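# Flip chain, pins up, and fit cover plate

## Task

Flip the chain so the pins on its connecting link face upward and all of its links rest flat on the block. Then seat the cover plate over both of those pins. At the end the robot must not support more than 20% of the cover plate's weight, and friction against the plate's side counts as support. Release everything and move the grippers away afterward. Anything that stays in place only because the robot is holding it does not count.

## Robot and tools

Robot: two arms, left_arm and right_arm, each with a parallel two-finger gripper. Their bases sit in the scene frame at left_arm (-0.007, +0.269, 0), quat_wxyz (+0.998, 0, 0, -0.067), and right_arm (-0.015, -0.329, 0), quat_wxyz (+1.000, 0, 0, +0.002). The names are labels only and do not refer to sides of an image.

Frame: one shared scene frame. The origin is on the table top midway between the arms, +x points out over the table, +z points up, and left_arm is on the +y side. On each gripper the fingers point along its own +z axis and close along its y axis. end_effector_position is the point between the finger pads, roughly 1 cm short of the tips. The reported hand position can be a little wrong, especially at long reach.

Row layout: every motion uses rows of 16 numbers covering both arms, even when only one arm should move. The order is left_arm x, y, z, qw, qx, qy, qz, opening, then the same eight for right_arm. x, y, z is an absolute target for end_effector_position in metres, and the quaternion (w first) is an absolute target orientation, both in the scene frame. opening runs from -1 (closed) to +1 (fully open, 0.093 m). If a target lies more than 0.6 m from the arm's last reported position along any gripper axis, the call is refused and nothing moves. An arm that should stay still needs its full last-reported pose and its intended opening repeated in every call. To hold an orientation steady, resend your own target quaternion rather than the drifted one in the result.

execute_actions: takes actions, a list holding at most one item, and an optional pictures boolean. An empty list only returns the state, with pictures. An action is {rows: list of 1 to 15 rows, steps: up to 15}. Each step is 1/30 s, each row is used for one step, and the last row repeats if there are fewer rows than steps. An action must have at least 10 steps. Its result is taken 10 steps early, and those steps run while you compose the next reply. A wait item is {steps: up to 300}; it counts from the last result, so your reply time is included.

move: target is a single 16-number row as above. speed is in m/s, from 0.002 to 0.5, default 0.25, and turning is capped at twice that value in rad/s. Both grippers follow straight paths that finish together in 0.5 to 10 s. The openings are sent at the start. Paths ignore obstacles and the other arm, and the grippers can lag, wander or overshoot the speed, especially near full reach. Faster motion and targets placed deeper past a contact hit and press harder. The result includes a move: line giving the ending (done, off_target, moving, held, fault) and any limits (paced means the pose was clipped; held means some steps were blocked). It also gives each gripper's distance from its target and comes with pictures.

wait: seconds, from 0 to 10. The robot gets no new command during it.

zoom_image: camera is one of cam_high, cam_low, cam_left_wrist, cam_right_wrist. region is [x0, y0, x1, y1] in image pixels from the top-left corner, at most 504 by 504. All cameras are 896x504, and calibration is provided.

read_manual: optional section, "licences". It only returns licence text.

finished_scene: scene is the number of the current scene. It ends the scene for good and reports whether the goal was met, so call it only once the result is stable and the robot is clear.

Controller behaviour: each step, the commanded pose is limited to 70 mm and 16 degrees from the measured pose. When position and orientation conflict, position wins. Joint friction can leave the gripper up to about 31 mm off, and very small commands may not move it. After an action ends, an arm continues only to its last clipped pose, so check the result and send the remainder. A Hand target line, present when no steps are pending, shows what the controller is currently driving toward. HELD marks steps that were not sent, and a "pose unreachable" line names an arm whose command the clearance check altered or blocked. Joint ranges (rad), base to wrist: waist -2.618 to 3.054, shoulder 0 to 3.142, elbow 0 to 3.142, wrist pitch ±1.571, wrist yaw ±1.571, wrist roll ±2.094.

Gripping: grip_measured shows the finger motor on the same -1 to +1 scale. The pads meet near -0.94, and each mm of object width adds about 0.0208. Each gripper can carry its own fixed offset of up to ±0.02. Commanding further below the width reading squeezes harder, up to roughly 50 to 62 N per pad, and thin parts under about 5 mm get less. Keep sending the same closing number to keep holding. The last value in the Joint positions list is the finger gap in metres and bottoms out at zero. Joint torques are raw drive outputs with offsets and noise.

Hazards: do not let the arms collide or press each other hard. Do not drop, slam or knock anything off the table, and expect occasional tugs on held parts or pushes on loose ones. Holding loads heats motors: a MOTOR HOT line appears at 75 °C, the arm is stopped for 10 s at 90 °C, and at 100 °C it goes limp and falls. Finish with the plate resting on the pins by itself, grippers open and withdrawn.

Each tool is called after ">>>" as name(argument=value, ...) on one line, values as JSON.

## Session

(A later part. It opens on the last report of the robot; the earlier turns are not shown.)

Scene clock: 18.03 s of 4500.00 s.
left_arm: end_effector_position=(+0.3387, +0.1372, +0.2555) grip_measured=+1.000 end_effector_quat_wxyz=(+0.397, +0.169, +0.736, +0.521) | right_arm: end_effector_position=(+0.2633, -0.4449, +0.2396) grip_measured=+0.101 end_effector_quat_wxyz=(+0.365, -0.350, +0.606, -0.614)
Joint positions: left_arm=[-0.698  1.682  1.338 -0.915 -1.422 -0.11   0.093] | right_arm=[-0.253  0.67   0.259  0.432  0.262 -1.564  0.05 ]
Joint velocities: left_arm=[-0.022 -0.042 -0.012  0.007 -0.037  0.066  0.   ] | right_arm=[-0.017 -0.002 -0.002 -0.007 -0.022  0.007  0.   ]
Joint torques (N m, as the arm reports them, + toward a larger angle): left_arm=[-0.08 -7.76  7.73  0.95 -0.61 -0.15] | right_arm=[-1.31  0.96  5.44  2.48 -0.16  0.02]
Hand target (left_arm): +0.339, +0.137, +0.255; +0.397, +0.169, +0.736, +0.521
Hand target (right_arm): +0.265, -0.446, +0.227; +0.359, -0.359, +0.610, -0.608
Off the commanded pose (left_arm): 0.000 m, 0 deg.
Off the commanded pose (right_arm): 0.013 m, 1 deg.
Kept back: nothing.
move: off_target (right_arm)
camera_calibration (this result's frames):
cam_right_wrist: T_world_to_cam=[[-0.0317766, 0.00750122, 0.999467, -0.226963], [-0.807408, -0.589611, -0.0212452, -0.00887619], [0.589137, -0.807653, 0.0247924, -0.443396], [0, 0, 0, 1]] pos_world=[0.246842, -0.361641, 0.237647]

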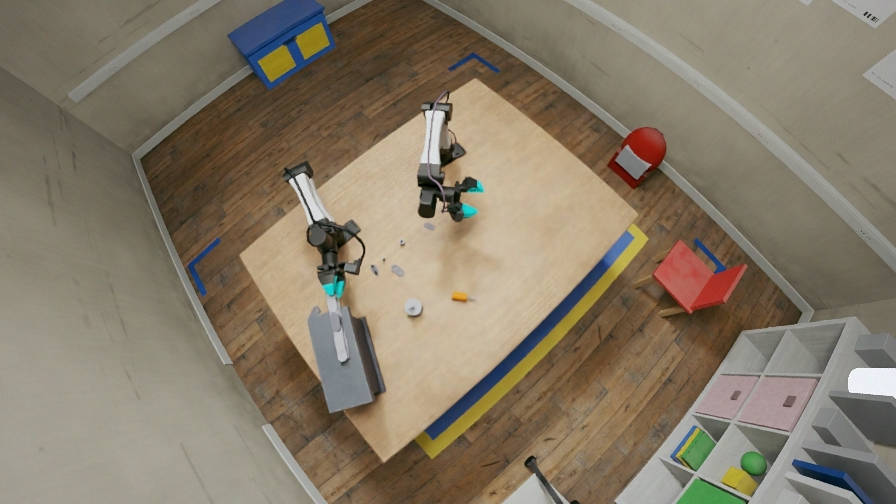

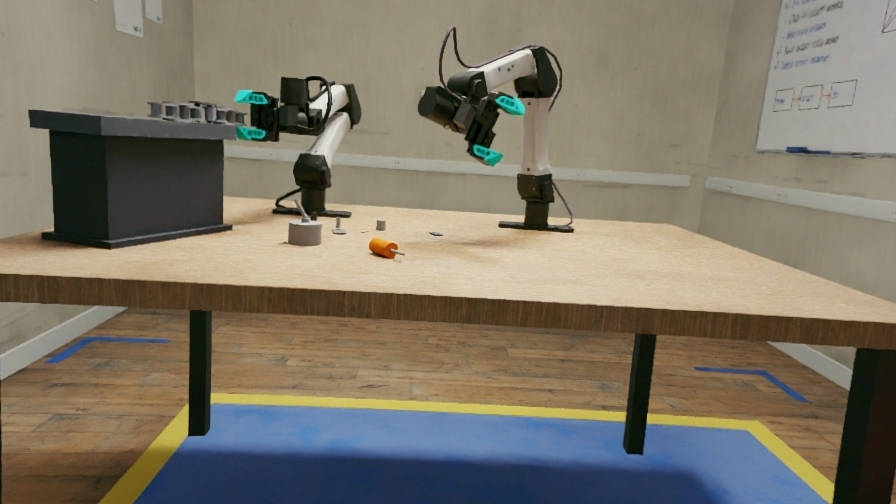

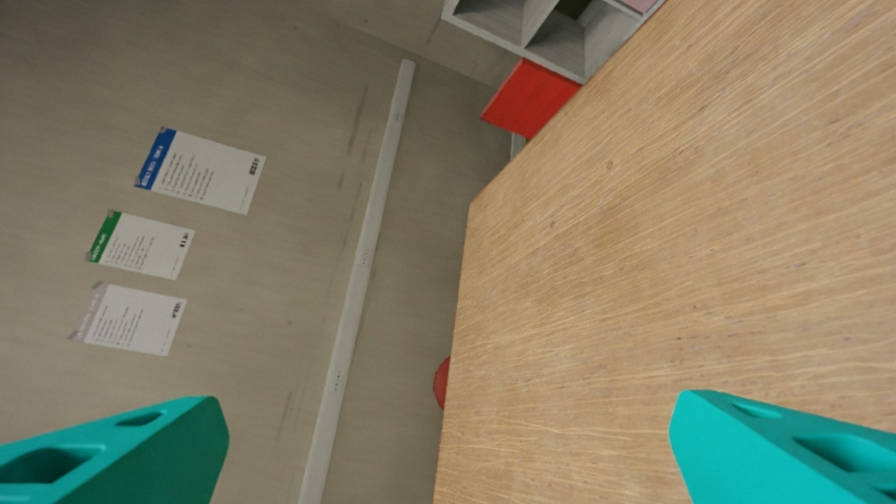

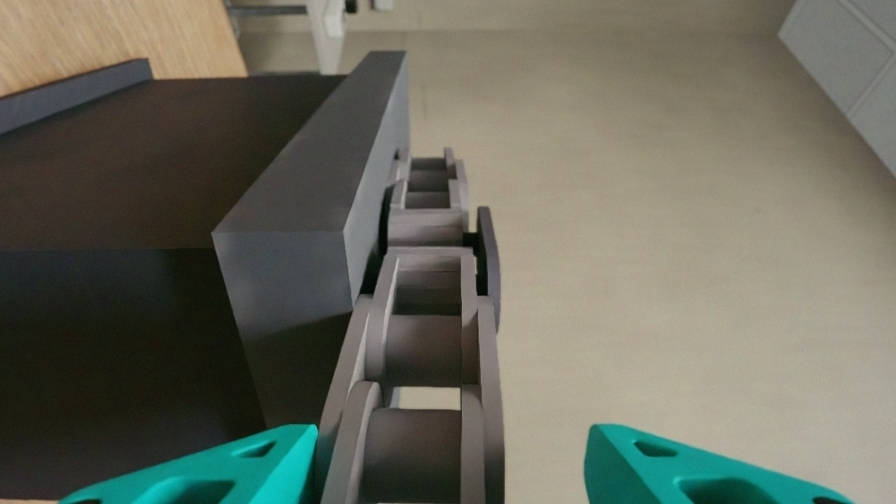

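>>> move(target=[0.3387,0.1372,0.2555,0.397,0.169,0.736,0.521,1,0.278,-0.452,0.226,0.359,-0.359,0.609,-0.609,0.1], speed=0.03)

>>> move(target=[0.3387,0.1372,0.2555,0.397,0.169,0.736,0.521,1,0.278,-0.452,0.226,0.359,-0.359,0.609,-0.609,-0.55])

>>> move(target=[0.3387,0.1372,0.2555,0.397,0.169,0.736,0.521,1,0.278,-0.452,0.248,0.359,-0.359,0.609,-0.609,-0.55], speed=0.03)

>>> move(target=[0.3387,0.1372,0.2555,0.397,0.169,0.736,0.521,1,0.266,-0.474,0.246,0.685,0.177,0.685,-0.177,-0.55], speed=0.2)

Scene clock: 19.87 s of 4500.00 s.
left_arm: end_effector_position=(+0.3387, +0.1372, +0.2555) grip_measured=+1.000 end_effector_quat_wxyz=(+0.397, +0.169, +0.736, +0.521) | right_arm: end_effector_position=(+0.2762, -0.4502, +0.2314) grip_measured=+0.101 end_effector_quat_wxyz=(+0.363, -0.355, +0.608, -0.611)
Joint positions: left_arm=[-0.698  1.682  1.338 -0.915 -1.422 -0.11   0.093] | right_arm=[-0.27   0.785  0.259  0.535  0.241 -1.565  0.05 ]
Joint velocities: left_arm=[-0.002  0.012 -0.002 -0.051 -0.051  0.007  0.   ] | right_arm=[-0.002  0.002  0.017  0.051 -0.007 -0.007 -0.001]
Joint torques (N m, as the arm reports them, + toward a larger angle): left_arm=[-0.13 -7.73  7.81  0.94 -0.62 -0.15] | right_arm=[-1.23 -0.1   6.43  2.35 -0.12  0.01]
Hand target (left_arm): +0.339, +0.137, +0.255; +0.397, +0.169, +0.736, +0.521
Hand target (right_arm): +0.277, -0.452, +0.226; +0.359, -0.359, +0.609, -0.609
Off the commanded pose (left_arm): 0.000 m, 0 deg.
Off the commanded pose (right_arm): 0.006 m, 1 deg.
Kept back: nothing.
move: done
camera_calibration (this result's frames):
cam_right_wrist: T_world_to_cam=[[-0.0199158, 0.00613036, 0.999783, -0.222198], [-0.805368, -0.592646, -0.0124091, -0.0056646], [0.592441, -0.80544, 0.0167402, -0.453098], [0, 0, 0, 1]] pos_world=[0.259446, -0.366938, 0.229664]

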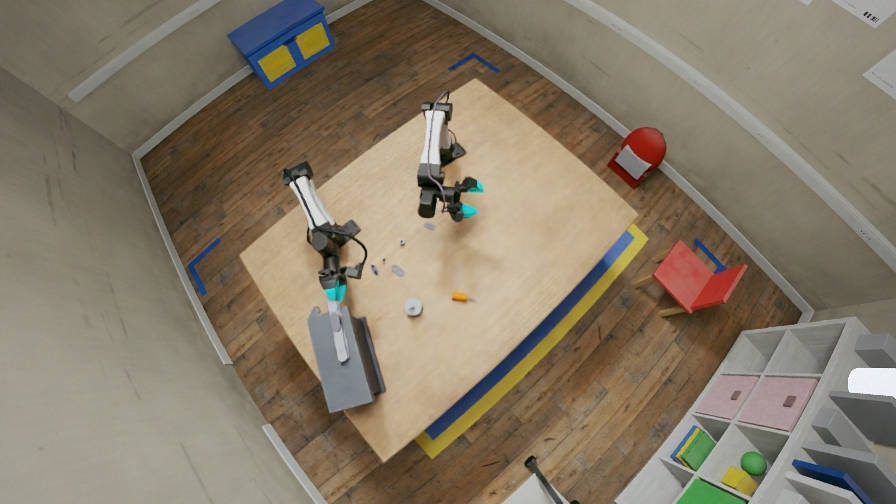

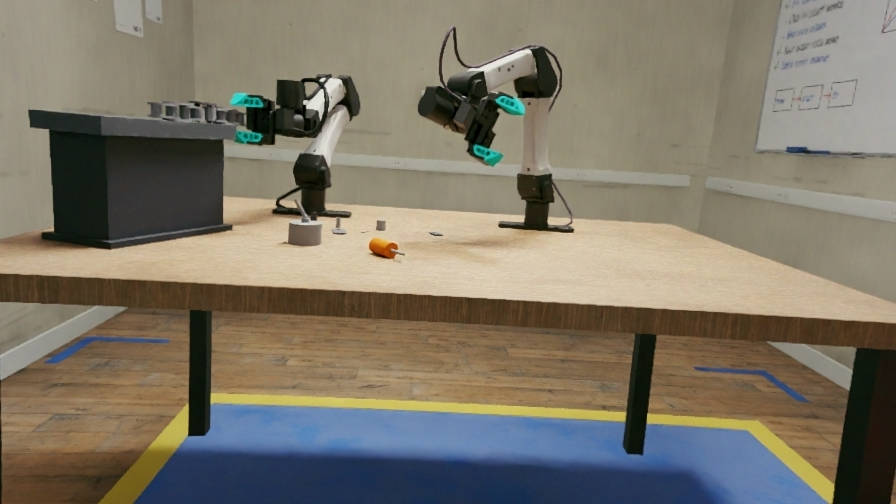

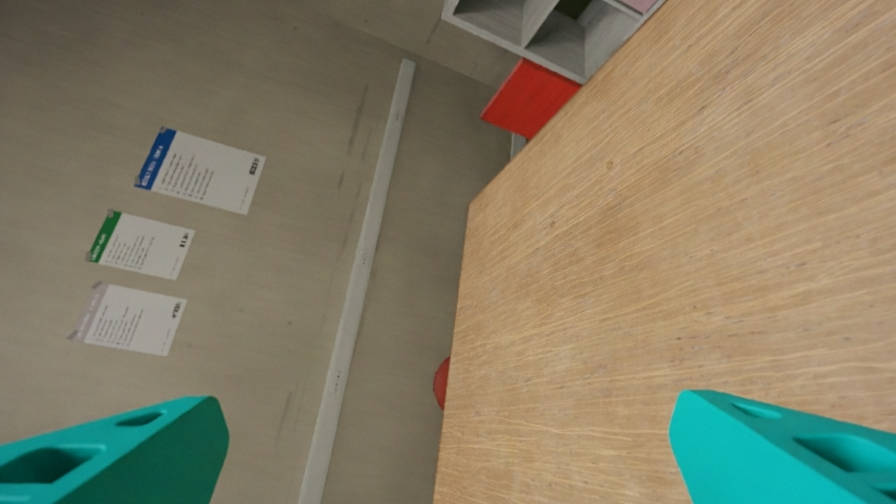

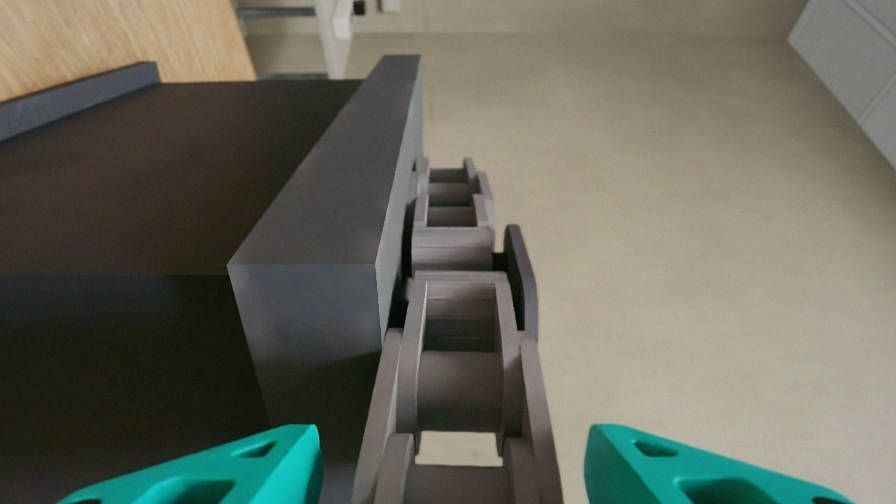

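Scene clock: 20.57 s of 4500.00 s.
left_arm: end_effector_position=(+0.3387, +0.1372, +0.2555) grip_measured=+1.000 end_effector_quat_wxyz=(+0.397, +0.169, +0.736, +0.521) | right_arm: end_effector_position=(+0.2763, -0.4501, +0.2322) grip_measured=-0.416 end_effector_quat_wxyz=(+0.364, -0.354, +0.607, -0.612)
Joint positions: left_arm=[-0.698  1.682  1.338 -0.915 -1.422 -0.11   0.093] | right_arm=[-0.27   0.785  0.259  0.539  0.241 -1.565  0.025]
Joint velocities: left_arm=[ 0.007  0.007 -0.002 -0.051 -0.051 -0.051  0.   ] | right_arm=[-0.017 -0.002 -0.032  0.007 -0.007 -0.066 -0.   ]
Joint torques (N m, as the arm reports them, + toward a larger angle): left_arm=[-0.2  -7.73  7.6   0.94 -0.59 -0.08] | right_arm=[-1.23  0.03  6.53  2.33 -0.13  0.01]
Hand target (left_arm): +0.339, +0.137, +0.255; +0.397, +0.169, +0.736, +0.521
Hand target (right_arm): +0.278, -0.452, +0.226; +0.359, -0.359, +0.609, -0.609
Off the commanded pose (left_arm): 0.000 m, 0 deg.
Off the commanded pose (right_arm): 0.007 m, 1 deg.
Kept back: nothing.
move: done
camera_calibration (this result's frames):
cam_right_wrist: T_world_to_cam=[[-0.0232289, 0.00702832, 0.999705, -0.221676], [-0.805097, -0.592965, -0.0145382, -0.00532611], [0.592688, -0.805198, 0.0194324, -0.453661], [0, 0, 0, 1]] pos_world=[0.259442, -0.366887, 0.230349]

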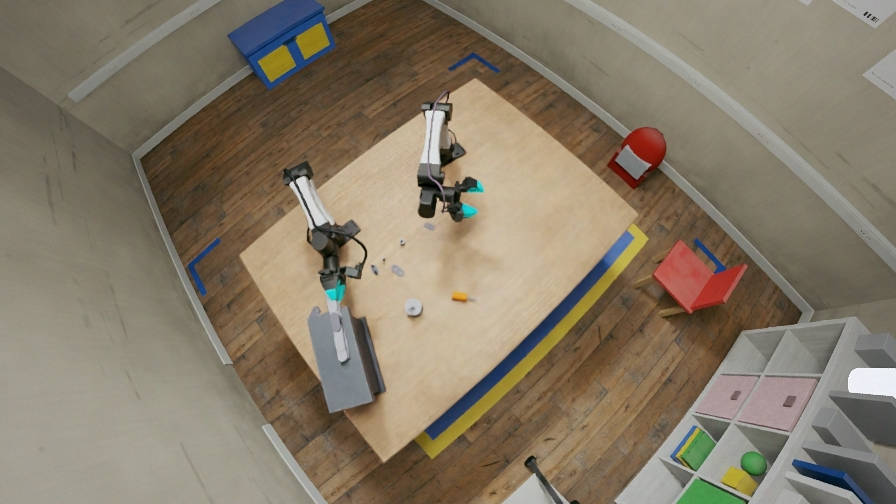

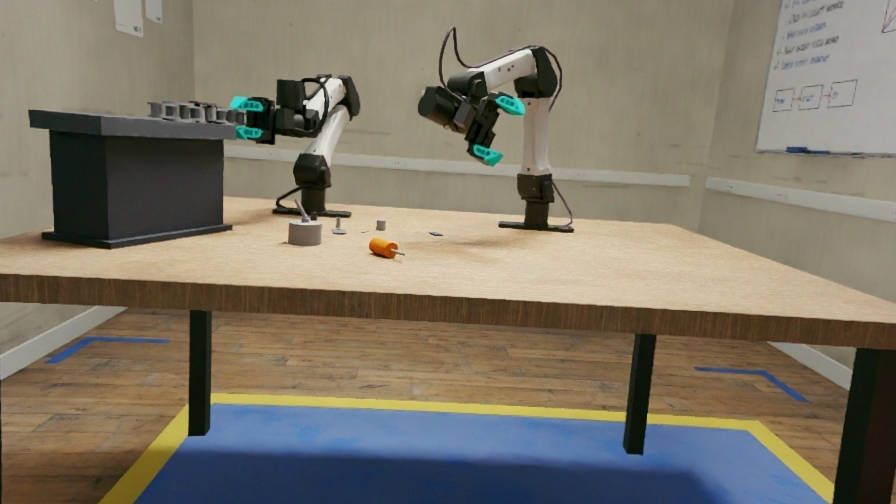

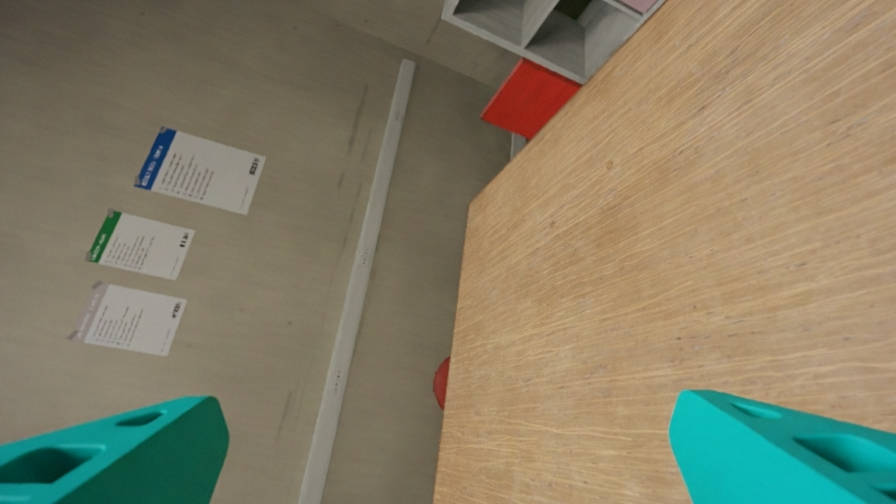

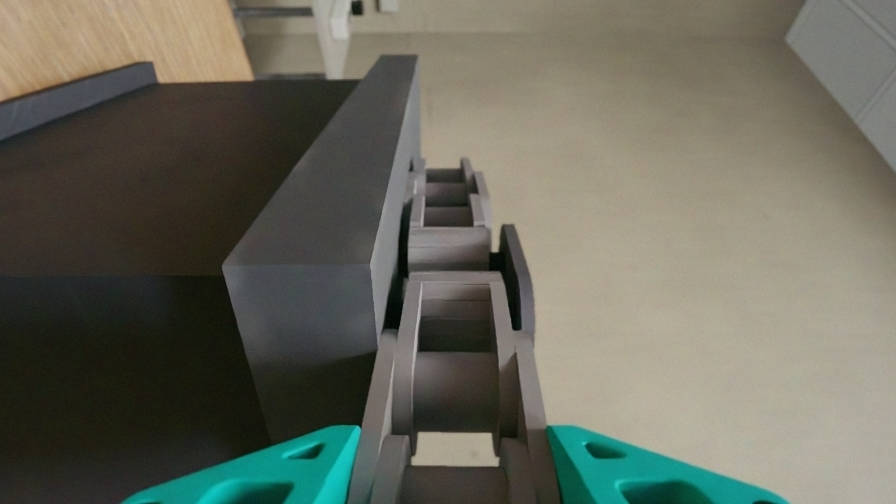

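Scene clock: 21.37 s of 4500.00 s.
left_arm: end_effector_position=(+0.3387, +0.1372, +0.2555) grip_measured=+1.000 end_effector_quat_wxyz=(+0.397, +0.169, +0.736, +0.521) | right_arm: end_effector_position=(+0.2789, -0.4509, +0.2332) grip_measured=-0.416 end_effector_quat_wxyz=(+0.354, -0.364, +0.617, -0.601)
Joint positions: left_arm=[-0.698  1.682  1.338 -0.915 -1.422 -0.11   0.093] | right_arm=[-0.27   0.785  0.303  0.455  0.241 -1.565  0.025]
Joint velocities: left_arm=[ 0.007 -0.007  0.002  0.051  0.007  0.066  0.   ] | right_arm=[ 0.002 -0.002  0.002 -0.037 -0.037 -0.081  0.001]
Joint torques (N m, as the arm reports them, + toward a larger angle): left_arm=[-0.12 -7.8   7.66  0.96 -0.59 -0.12] | right_arm=[-1.23 -2.88  8.83  2.01 -0.13  0.01]
Hand target (left_arm): +0.339, +0.137, +0.255; +0.397, +0.169, +0.736, +0.521
Hand target (right_arm): +0.278, -0.452, +0.248; +0.359, -0.359, +0.609, -0.609
Off the commanded pose (left_arm): 0.000 m, 0 deg.
Off the commanded pose (right_arm): 0.015 m, 2 deg.
Kept back: nothing.
move: off_target (right_arm)
camera_calibration (this result's frames):
cam_right_wrist: T_world_to_cam=[[0.0157834, -0.00359667, 0.999869, -0.238303], [-0.805174, -0.592944, 0.0105772, -0.00940224], [0.592828, -0.805236, -0.0122546, -0.448537], [0, 0, 0, 1]] pos_world=[0.262096, -0.36761, 0.232874]

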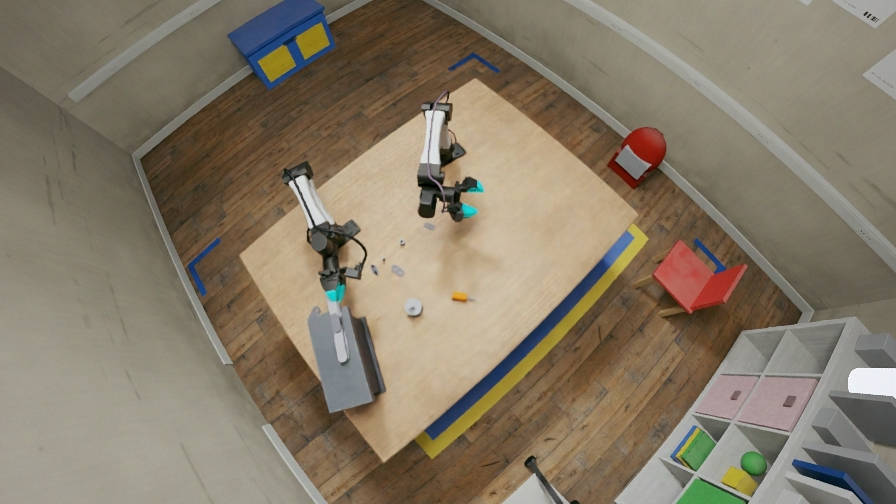

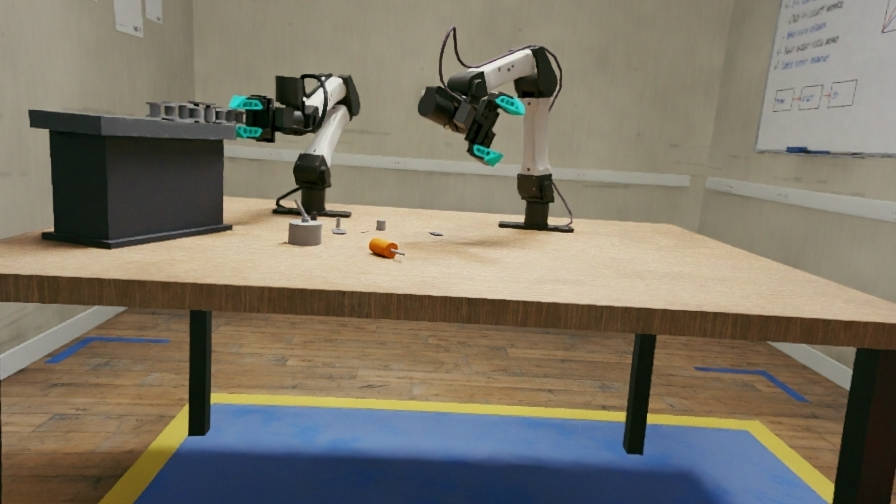

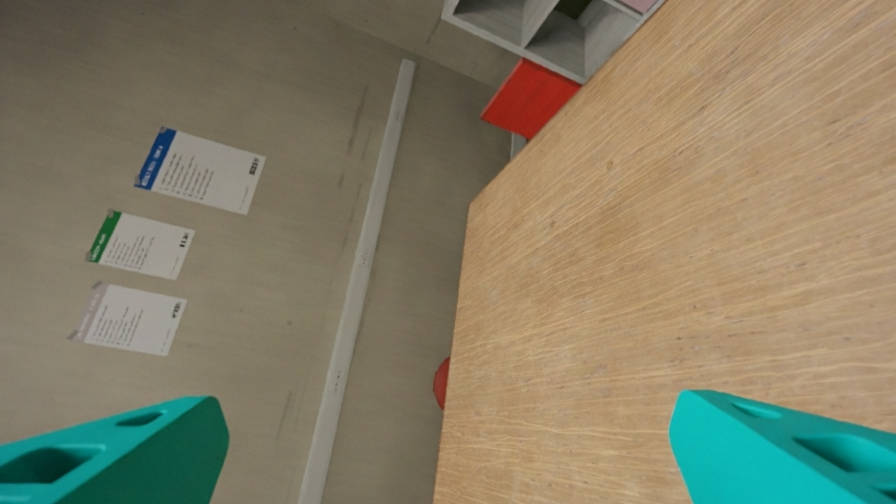

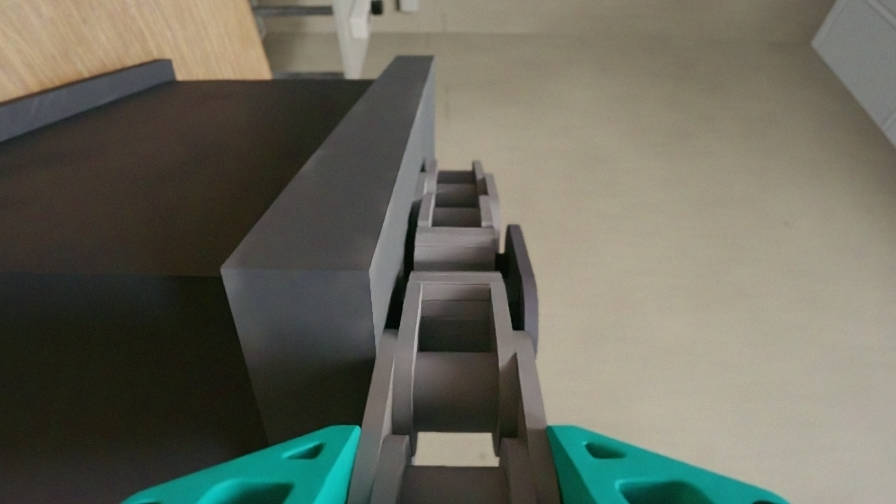

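Scene clock: 25.83 s of 4500.00 s.
left_arm: end_effector_position=(+0.3387, +0.1372, +0.2555) grip_measured=+1.000 end_effector_quat_wxyz=(+0.397, +0.169, +0.736, +0.521) | right_arm: end_effector_position=(+0.2660, -0.4773, +0.2392) grip_measured=-0.417 end_effector_quat_wxyz=(+0.680, +0.184, +0.685, -0.184)
Joint positions: left_arm=[-0.698  1.682  1.338 -0.915 -1.422 -0.11   0.093] | right_arm=[-0.442  0.765  0.303  0.455  0.09  -0.001  0.025]
Joint velocities: left_arm=[ 0.007 -0.002 -0.002 -0.037 -0.037  0.007  0.   ] | right_arm=[-0.017 -0.012 -0.007 -0.051 -0.037 -0.007 -0.001]
Joint torques (N m, as the arm reports them, + toward a larger angle): left_arm=[-0.16 -7.73  7.85  0.95 -0.62 -0.11] | right_arm=[-1.   -2.7   8.06  1.88 -0.25  0.03]
Hand target (left_arm): +0.339, +0.137, +0.255; +0.397, +0.169, +0.736, +0.521
Hand target (right_arm): +0.266, -0.474, +0.246; +0.685, +0.178, +0.684, -0.176
Off the commanded pose (left_arm): 0.000 m, 0 deg.
Off the commanded pose (right_arm): 0.008 m, 1 deg.
Kept back: nothing.
move: done
camera_calibration (this result's frames):
cam_right_wrist: T_world_to_cam=[[-0.512441, -0.858708, 0.00505213, -0.273906], [-0.365075, 0.212529, -0.906395, 0.451131], [0.777254, -0.466318, -0.422401, -0.25128], [0, 0, 0, 1]] pos_world=[0.219644, -0.44826, 0.304145]

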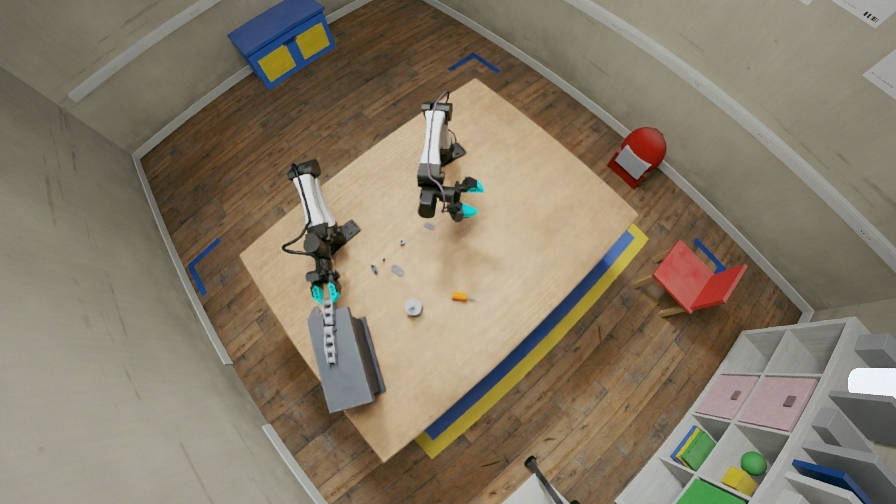

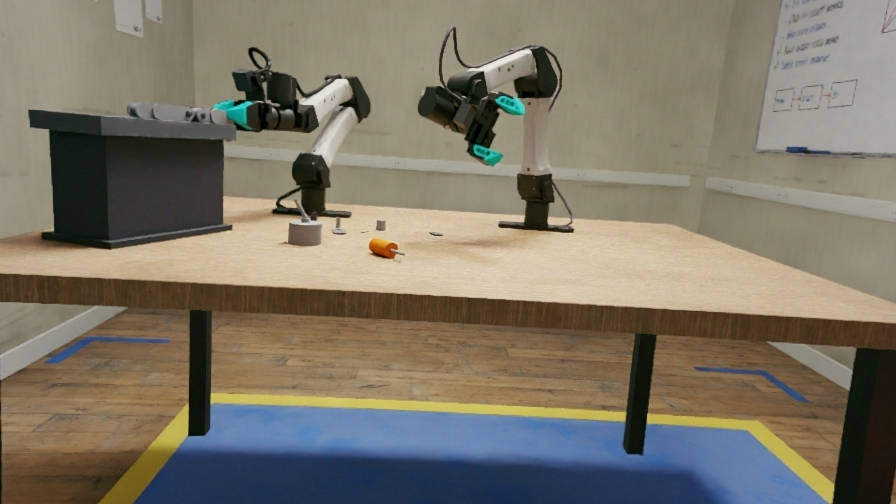

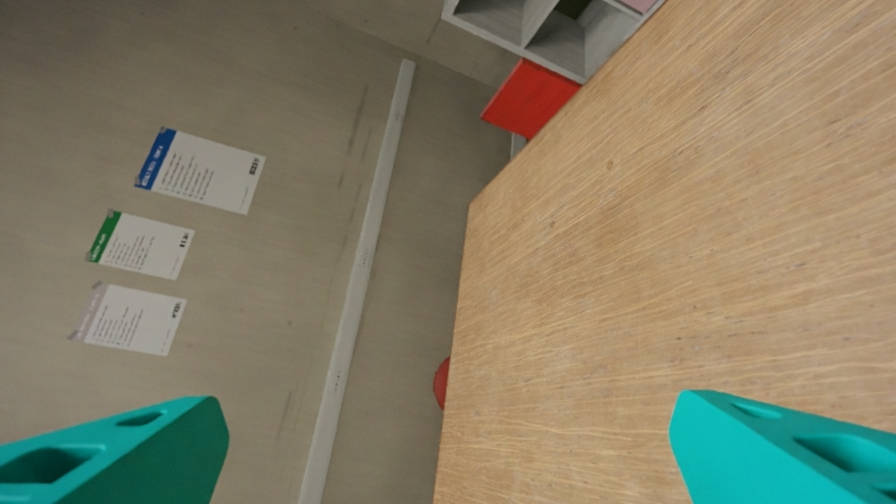

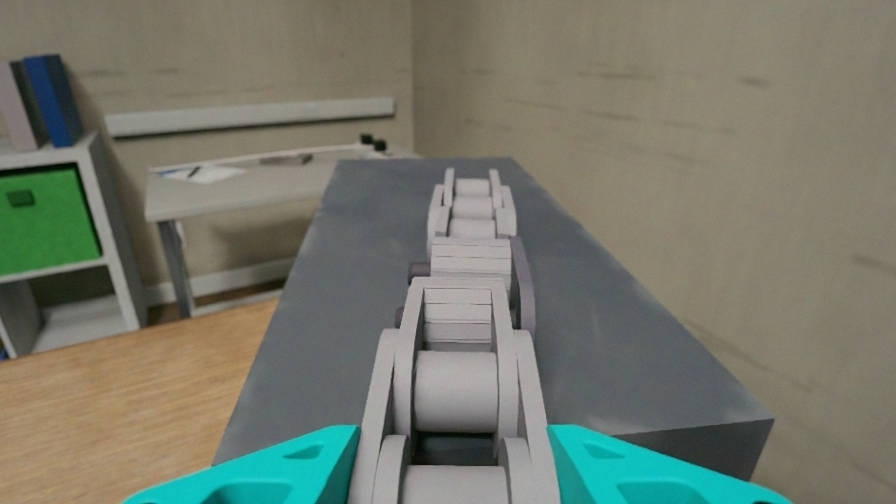

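>>> move(target=[0.3387,0.1372,0.2555,0.397,0.169,0.736,0.521,1,0.276,-0.452,0.25,0.693,0.141,0.693,-0.141,-0.55], speed=0.03)

>>> move(target=[0.3387,0.1372,0.2555,0.397,0.169,0.736,0.521,1,0.266,-0.478,0.25,0.59,0.59,0.39,0.39,-0.55], speed=0.2)

Scene clock: 28.60 s of 4500.00 s.
left_arm: end_effector_position=(+0.3387, +0.1372, +0.2555) grip_measured=+1.000 end_effector_quat_wxyz=(+0.397, +0.169, +0.736, +0.521) | right_arm: end_effector_position=(+0.2730, -0.4604, +0.2389) grip_measured=-0.417 end_effector_quat_wxyz=(+0.686, +0.156, +0.693, -0.154)
Joint positions: left_arm=[-0.698  1.682  1.338 -0.915 -1.422 -0.11   0.093] | right_arm=[-0.415  0.753  0.303  0.44   0.032  0.001  0.025]
Joint velocities: left_arm=[ 0.012 -0.022  0.002  0.007  0.037  0.037  0.   ] | right_arm=[-0.007  0.002 -0.007  0.037  0.022 -0.037  0.   ]
Joint torques (N m, as the arm reports them, + toward a larger angle): left_arm=[-0.13 -7.69  7.83  0.98 -0.6  -0.15] | right_arm=[ 0.28 -2.64  9.09  1.8  -0.27 -0.02]
Hand target (left_arm): +0.339, +0.137, +0.255; +0.397, +0.169, +0.736, +0.521
Hand target (right_arm): +0.276, -0.452, +0.250; +0.693, +0.141, +0.693, -0.141
Off the commanded pose (left_arm): 0.000 m, 0 deg.
Off the commanded pose (right_arm): 0.014 m, 2 deg.
Kept back: nothing.
move: off_target (right_arm)
camera_calibration (this result's frames):
cam_right_wrist: T_world_to_cam=[[-0.437976, -0.898982, 0.00292733, -0.294191], [-0.38404, 0.184154, -0.904766, 0.441535], [0.812829, -0.39739, -0.4259, -0.226083], [0, 0, 0, 1]] pos_world=[0.224485, -0.435626, 0.304058]

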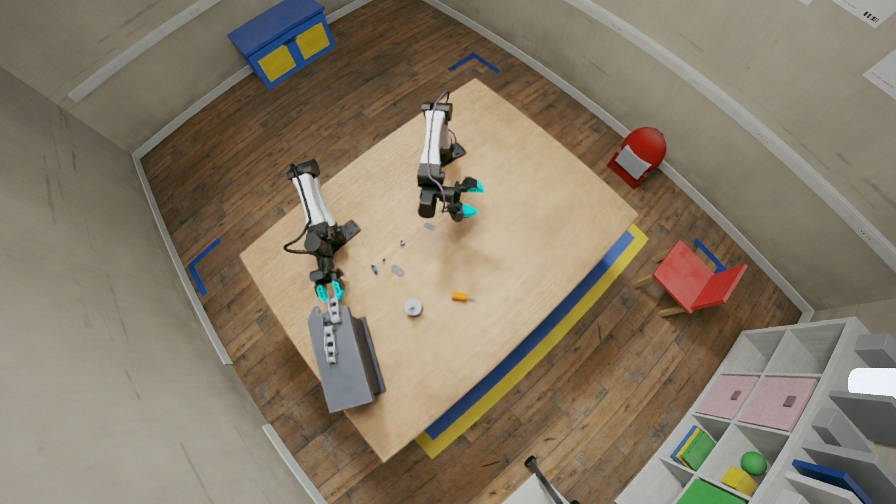

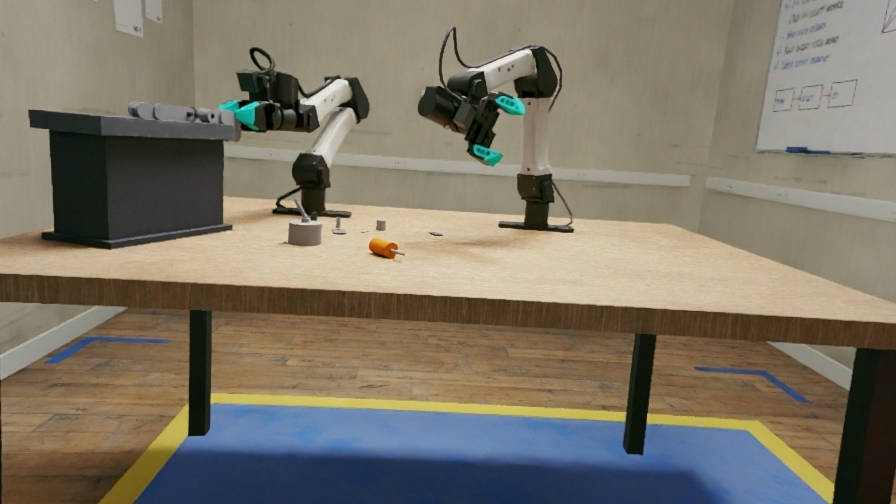

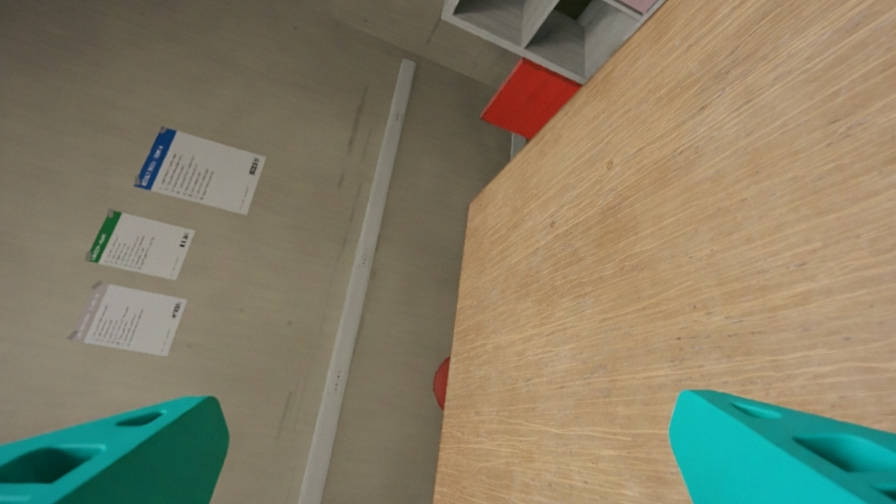

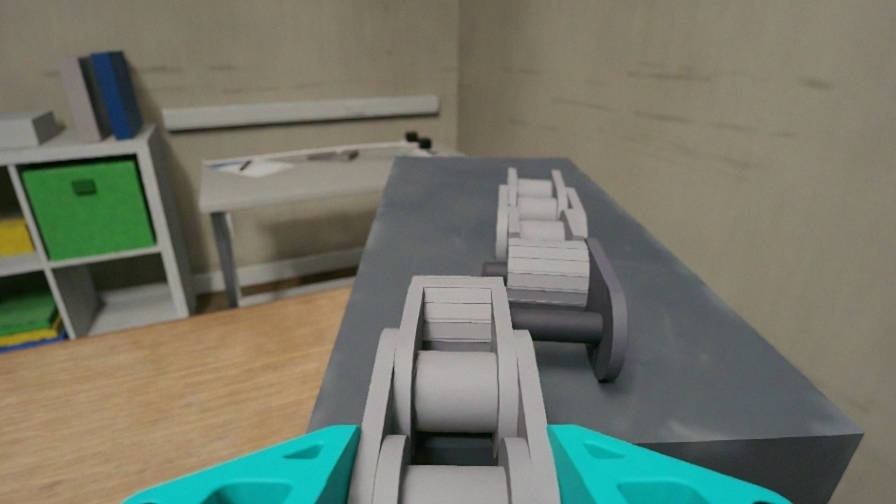

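Scene clock: 33.03 s of 4500.00 s.
left_arm: end_effector_position=(+0.3387, +0.1372, +0.2555) grip_measured=+1.000 end_effector_quat_wxyz=(+0.397, +0.169, +0.736, +0.521) | right_arm: end_effector_position=(+0.2638, -0.4785, +0.2364) grip_measured=-0.418 end_effector_quat_wxyz=(+0.581, +0.604, +0.393, +0.378)
Joint positions: left_arm=[-0.698  1.682  1.338 -0.915 -1.422 -0.11   0.093] | right_arm=[-0.58   0.753  0.32   0.394 -0.158  1.565  0.025]
Joint velocities: left_arm=[ 0.002 -0.012 -0.002  0.007  0.007  0.081  0.   ] | right_arm=[-0.007  0.012 -0.002  0.037 -0.022 -0.007 -0.001]
Joint torques (N m, as the arm reports them, + toward a larger angle): left_arm=[-0.01 -7.72  7.69  0.96 -0.59 -0.12] | right_arm=[-1.09 -1.02  8.3   2.49 -0.25  0.02]
Hand target (left_arm): +0.339, +0.137, +0.255; +0.397, +0.169, +0.736, +0.521
Hand target (right_arm): +0.266, -0.478, +0.250; +0.589, +0.591, +0.389, +0.391
Off the commanded pose (left_arm): 0.000 m, 0 deg.
Off the commanded pose (right_arm): 0.014 m, 2 deg.
Kept back: nothing.
move: off_target (right_arm)
camera_calibration (this result's frames):
cam_right_wrist: T_world_to_cam=[[-0.0466062, 0.0168877, -0.998771, 0.257283], [-0.012008, 0.999775, 0.017465, 0.51319], [0.998841, 0.0128072, -0.0463929, -0.169356], [0, 0, 0, 1]] pos_world=[0.187313, -0.51525, 0.240147]

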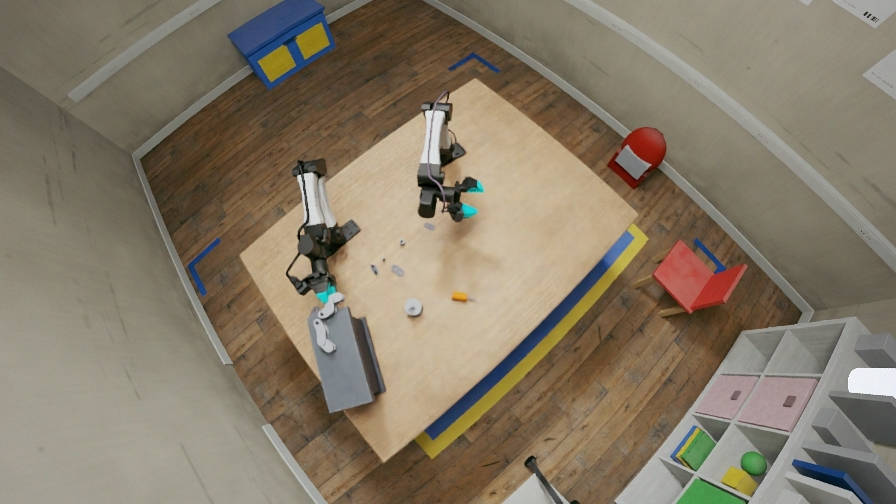

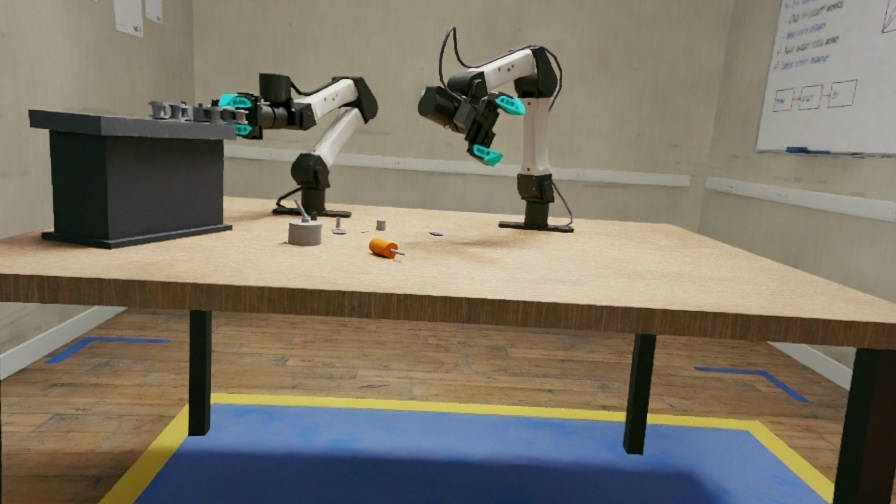

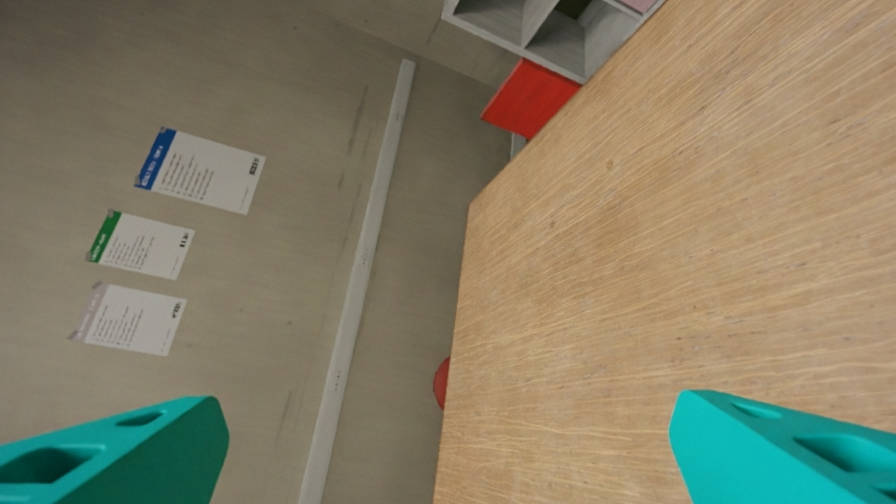

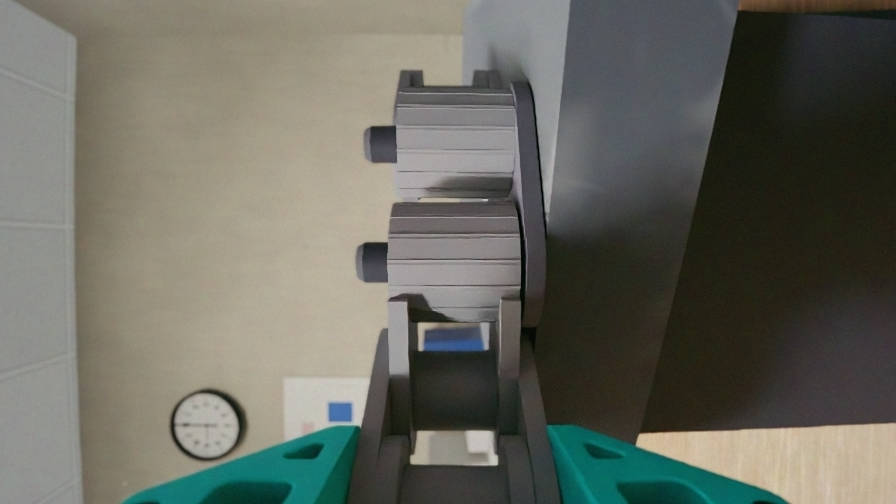

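Lucky.

>>> zoom_image(camera="cam_high", region=[290, 270, 390, 370])

Region (290, 270, 390, 370) of cam_high's 896x504 image, scaled by 5.040, with more detail than that image has.

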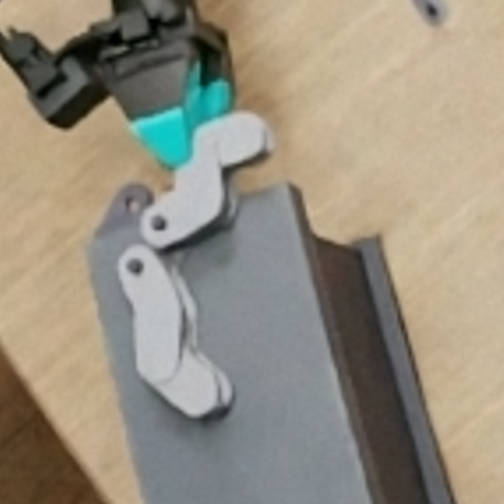

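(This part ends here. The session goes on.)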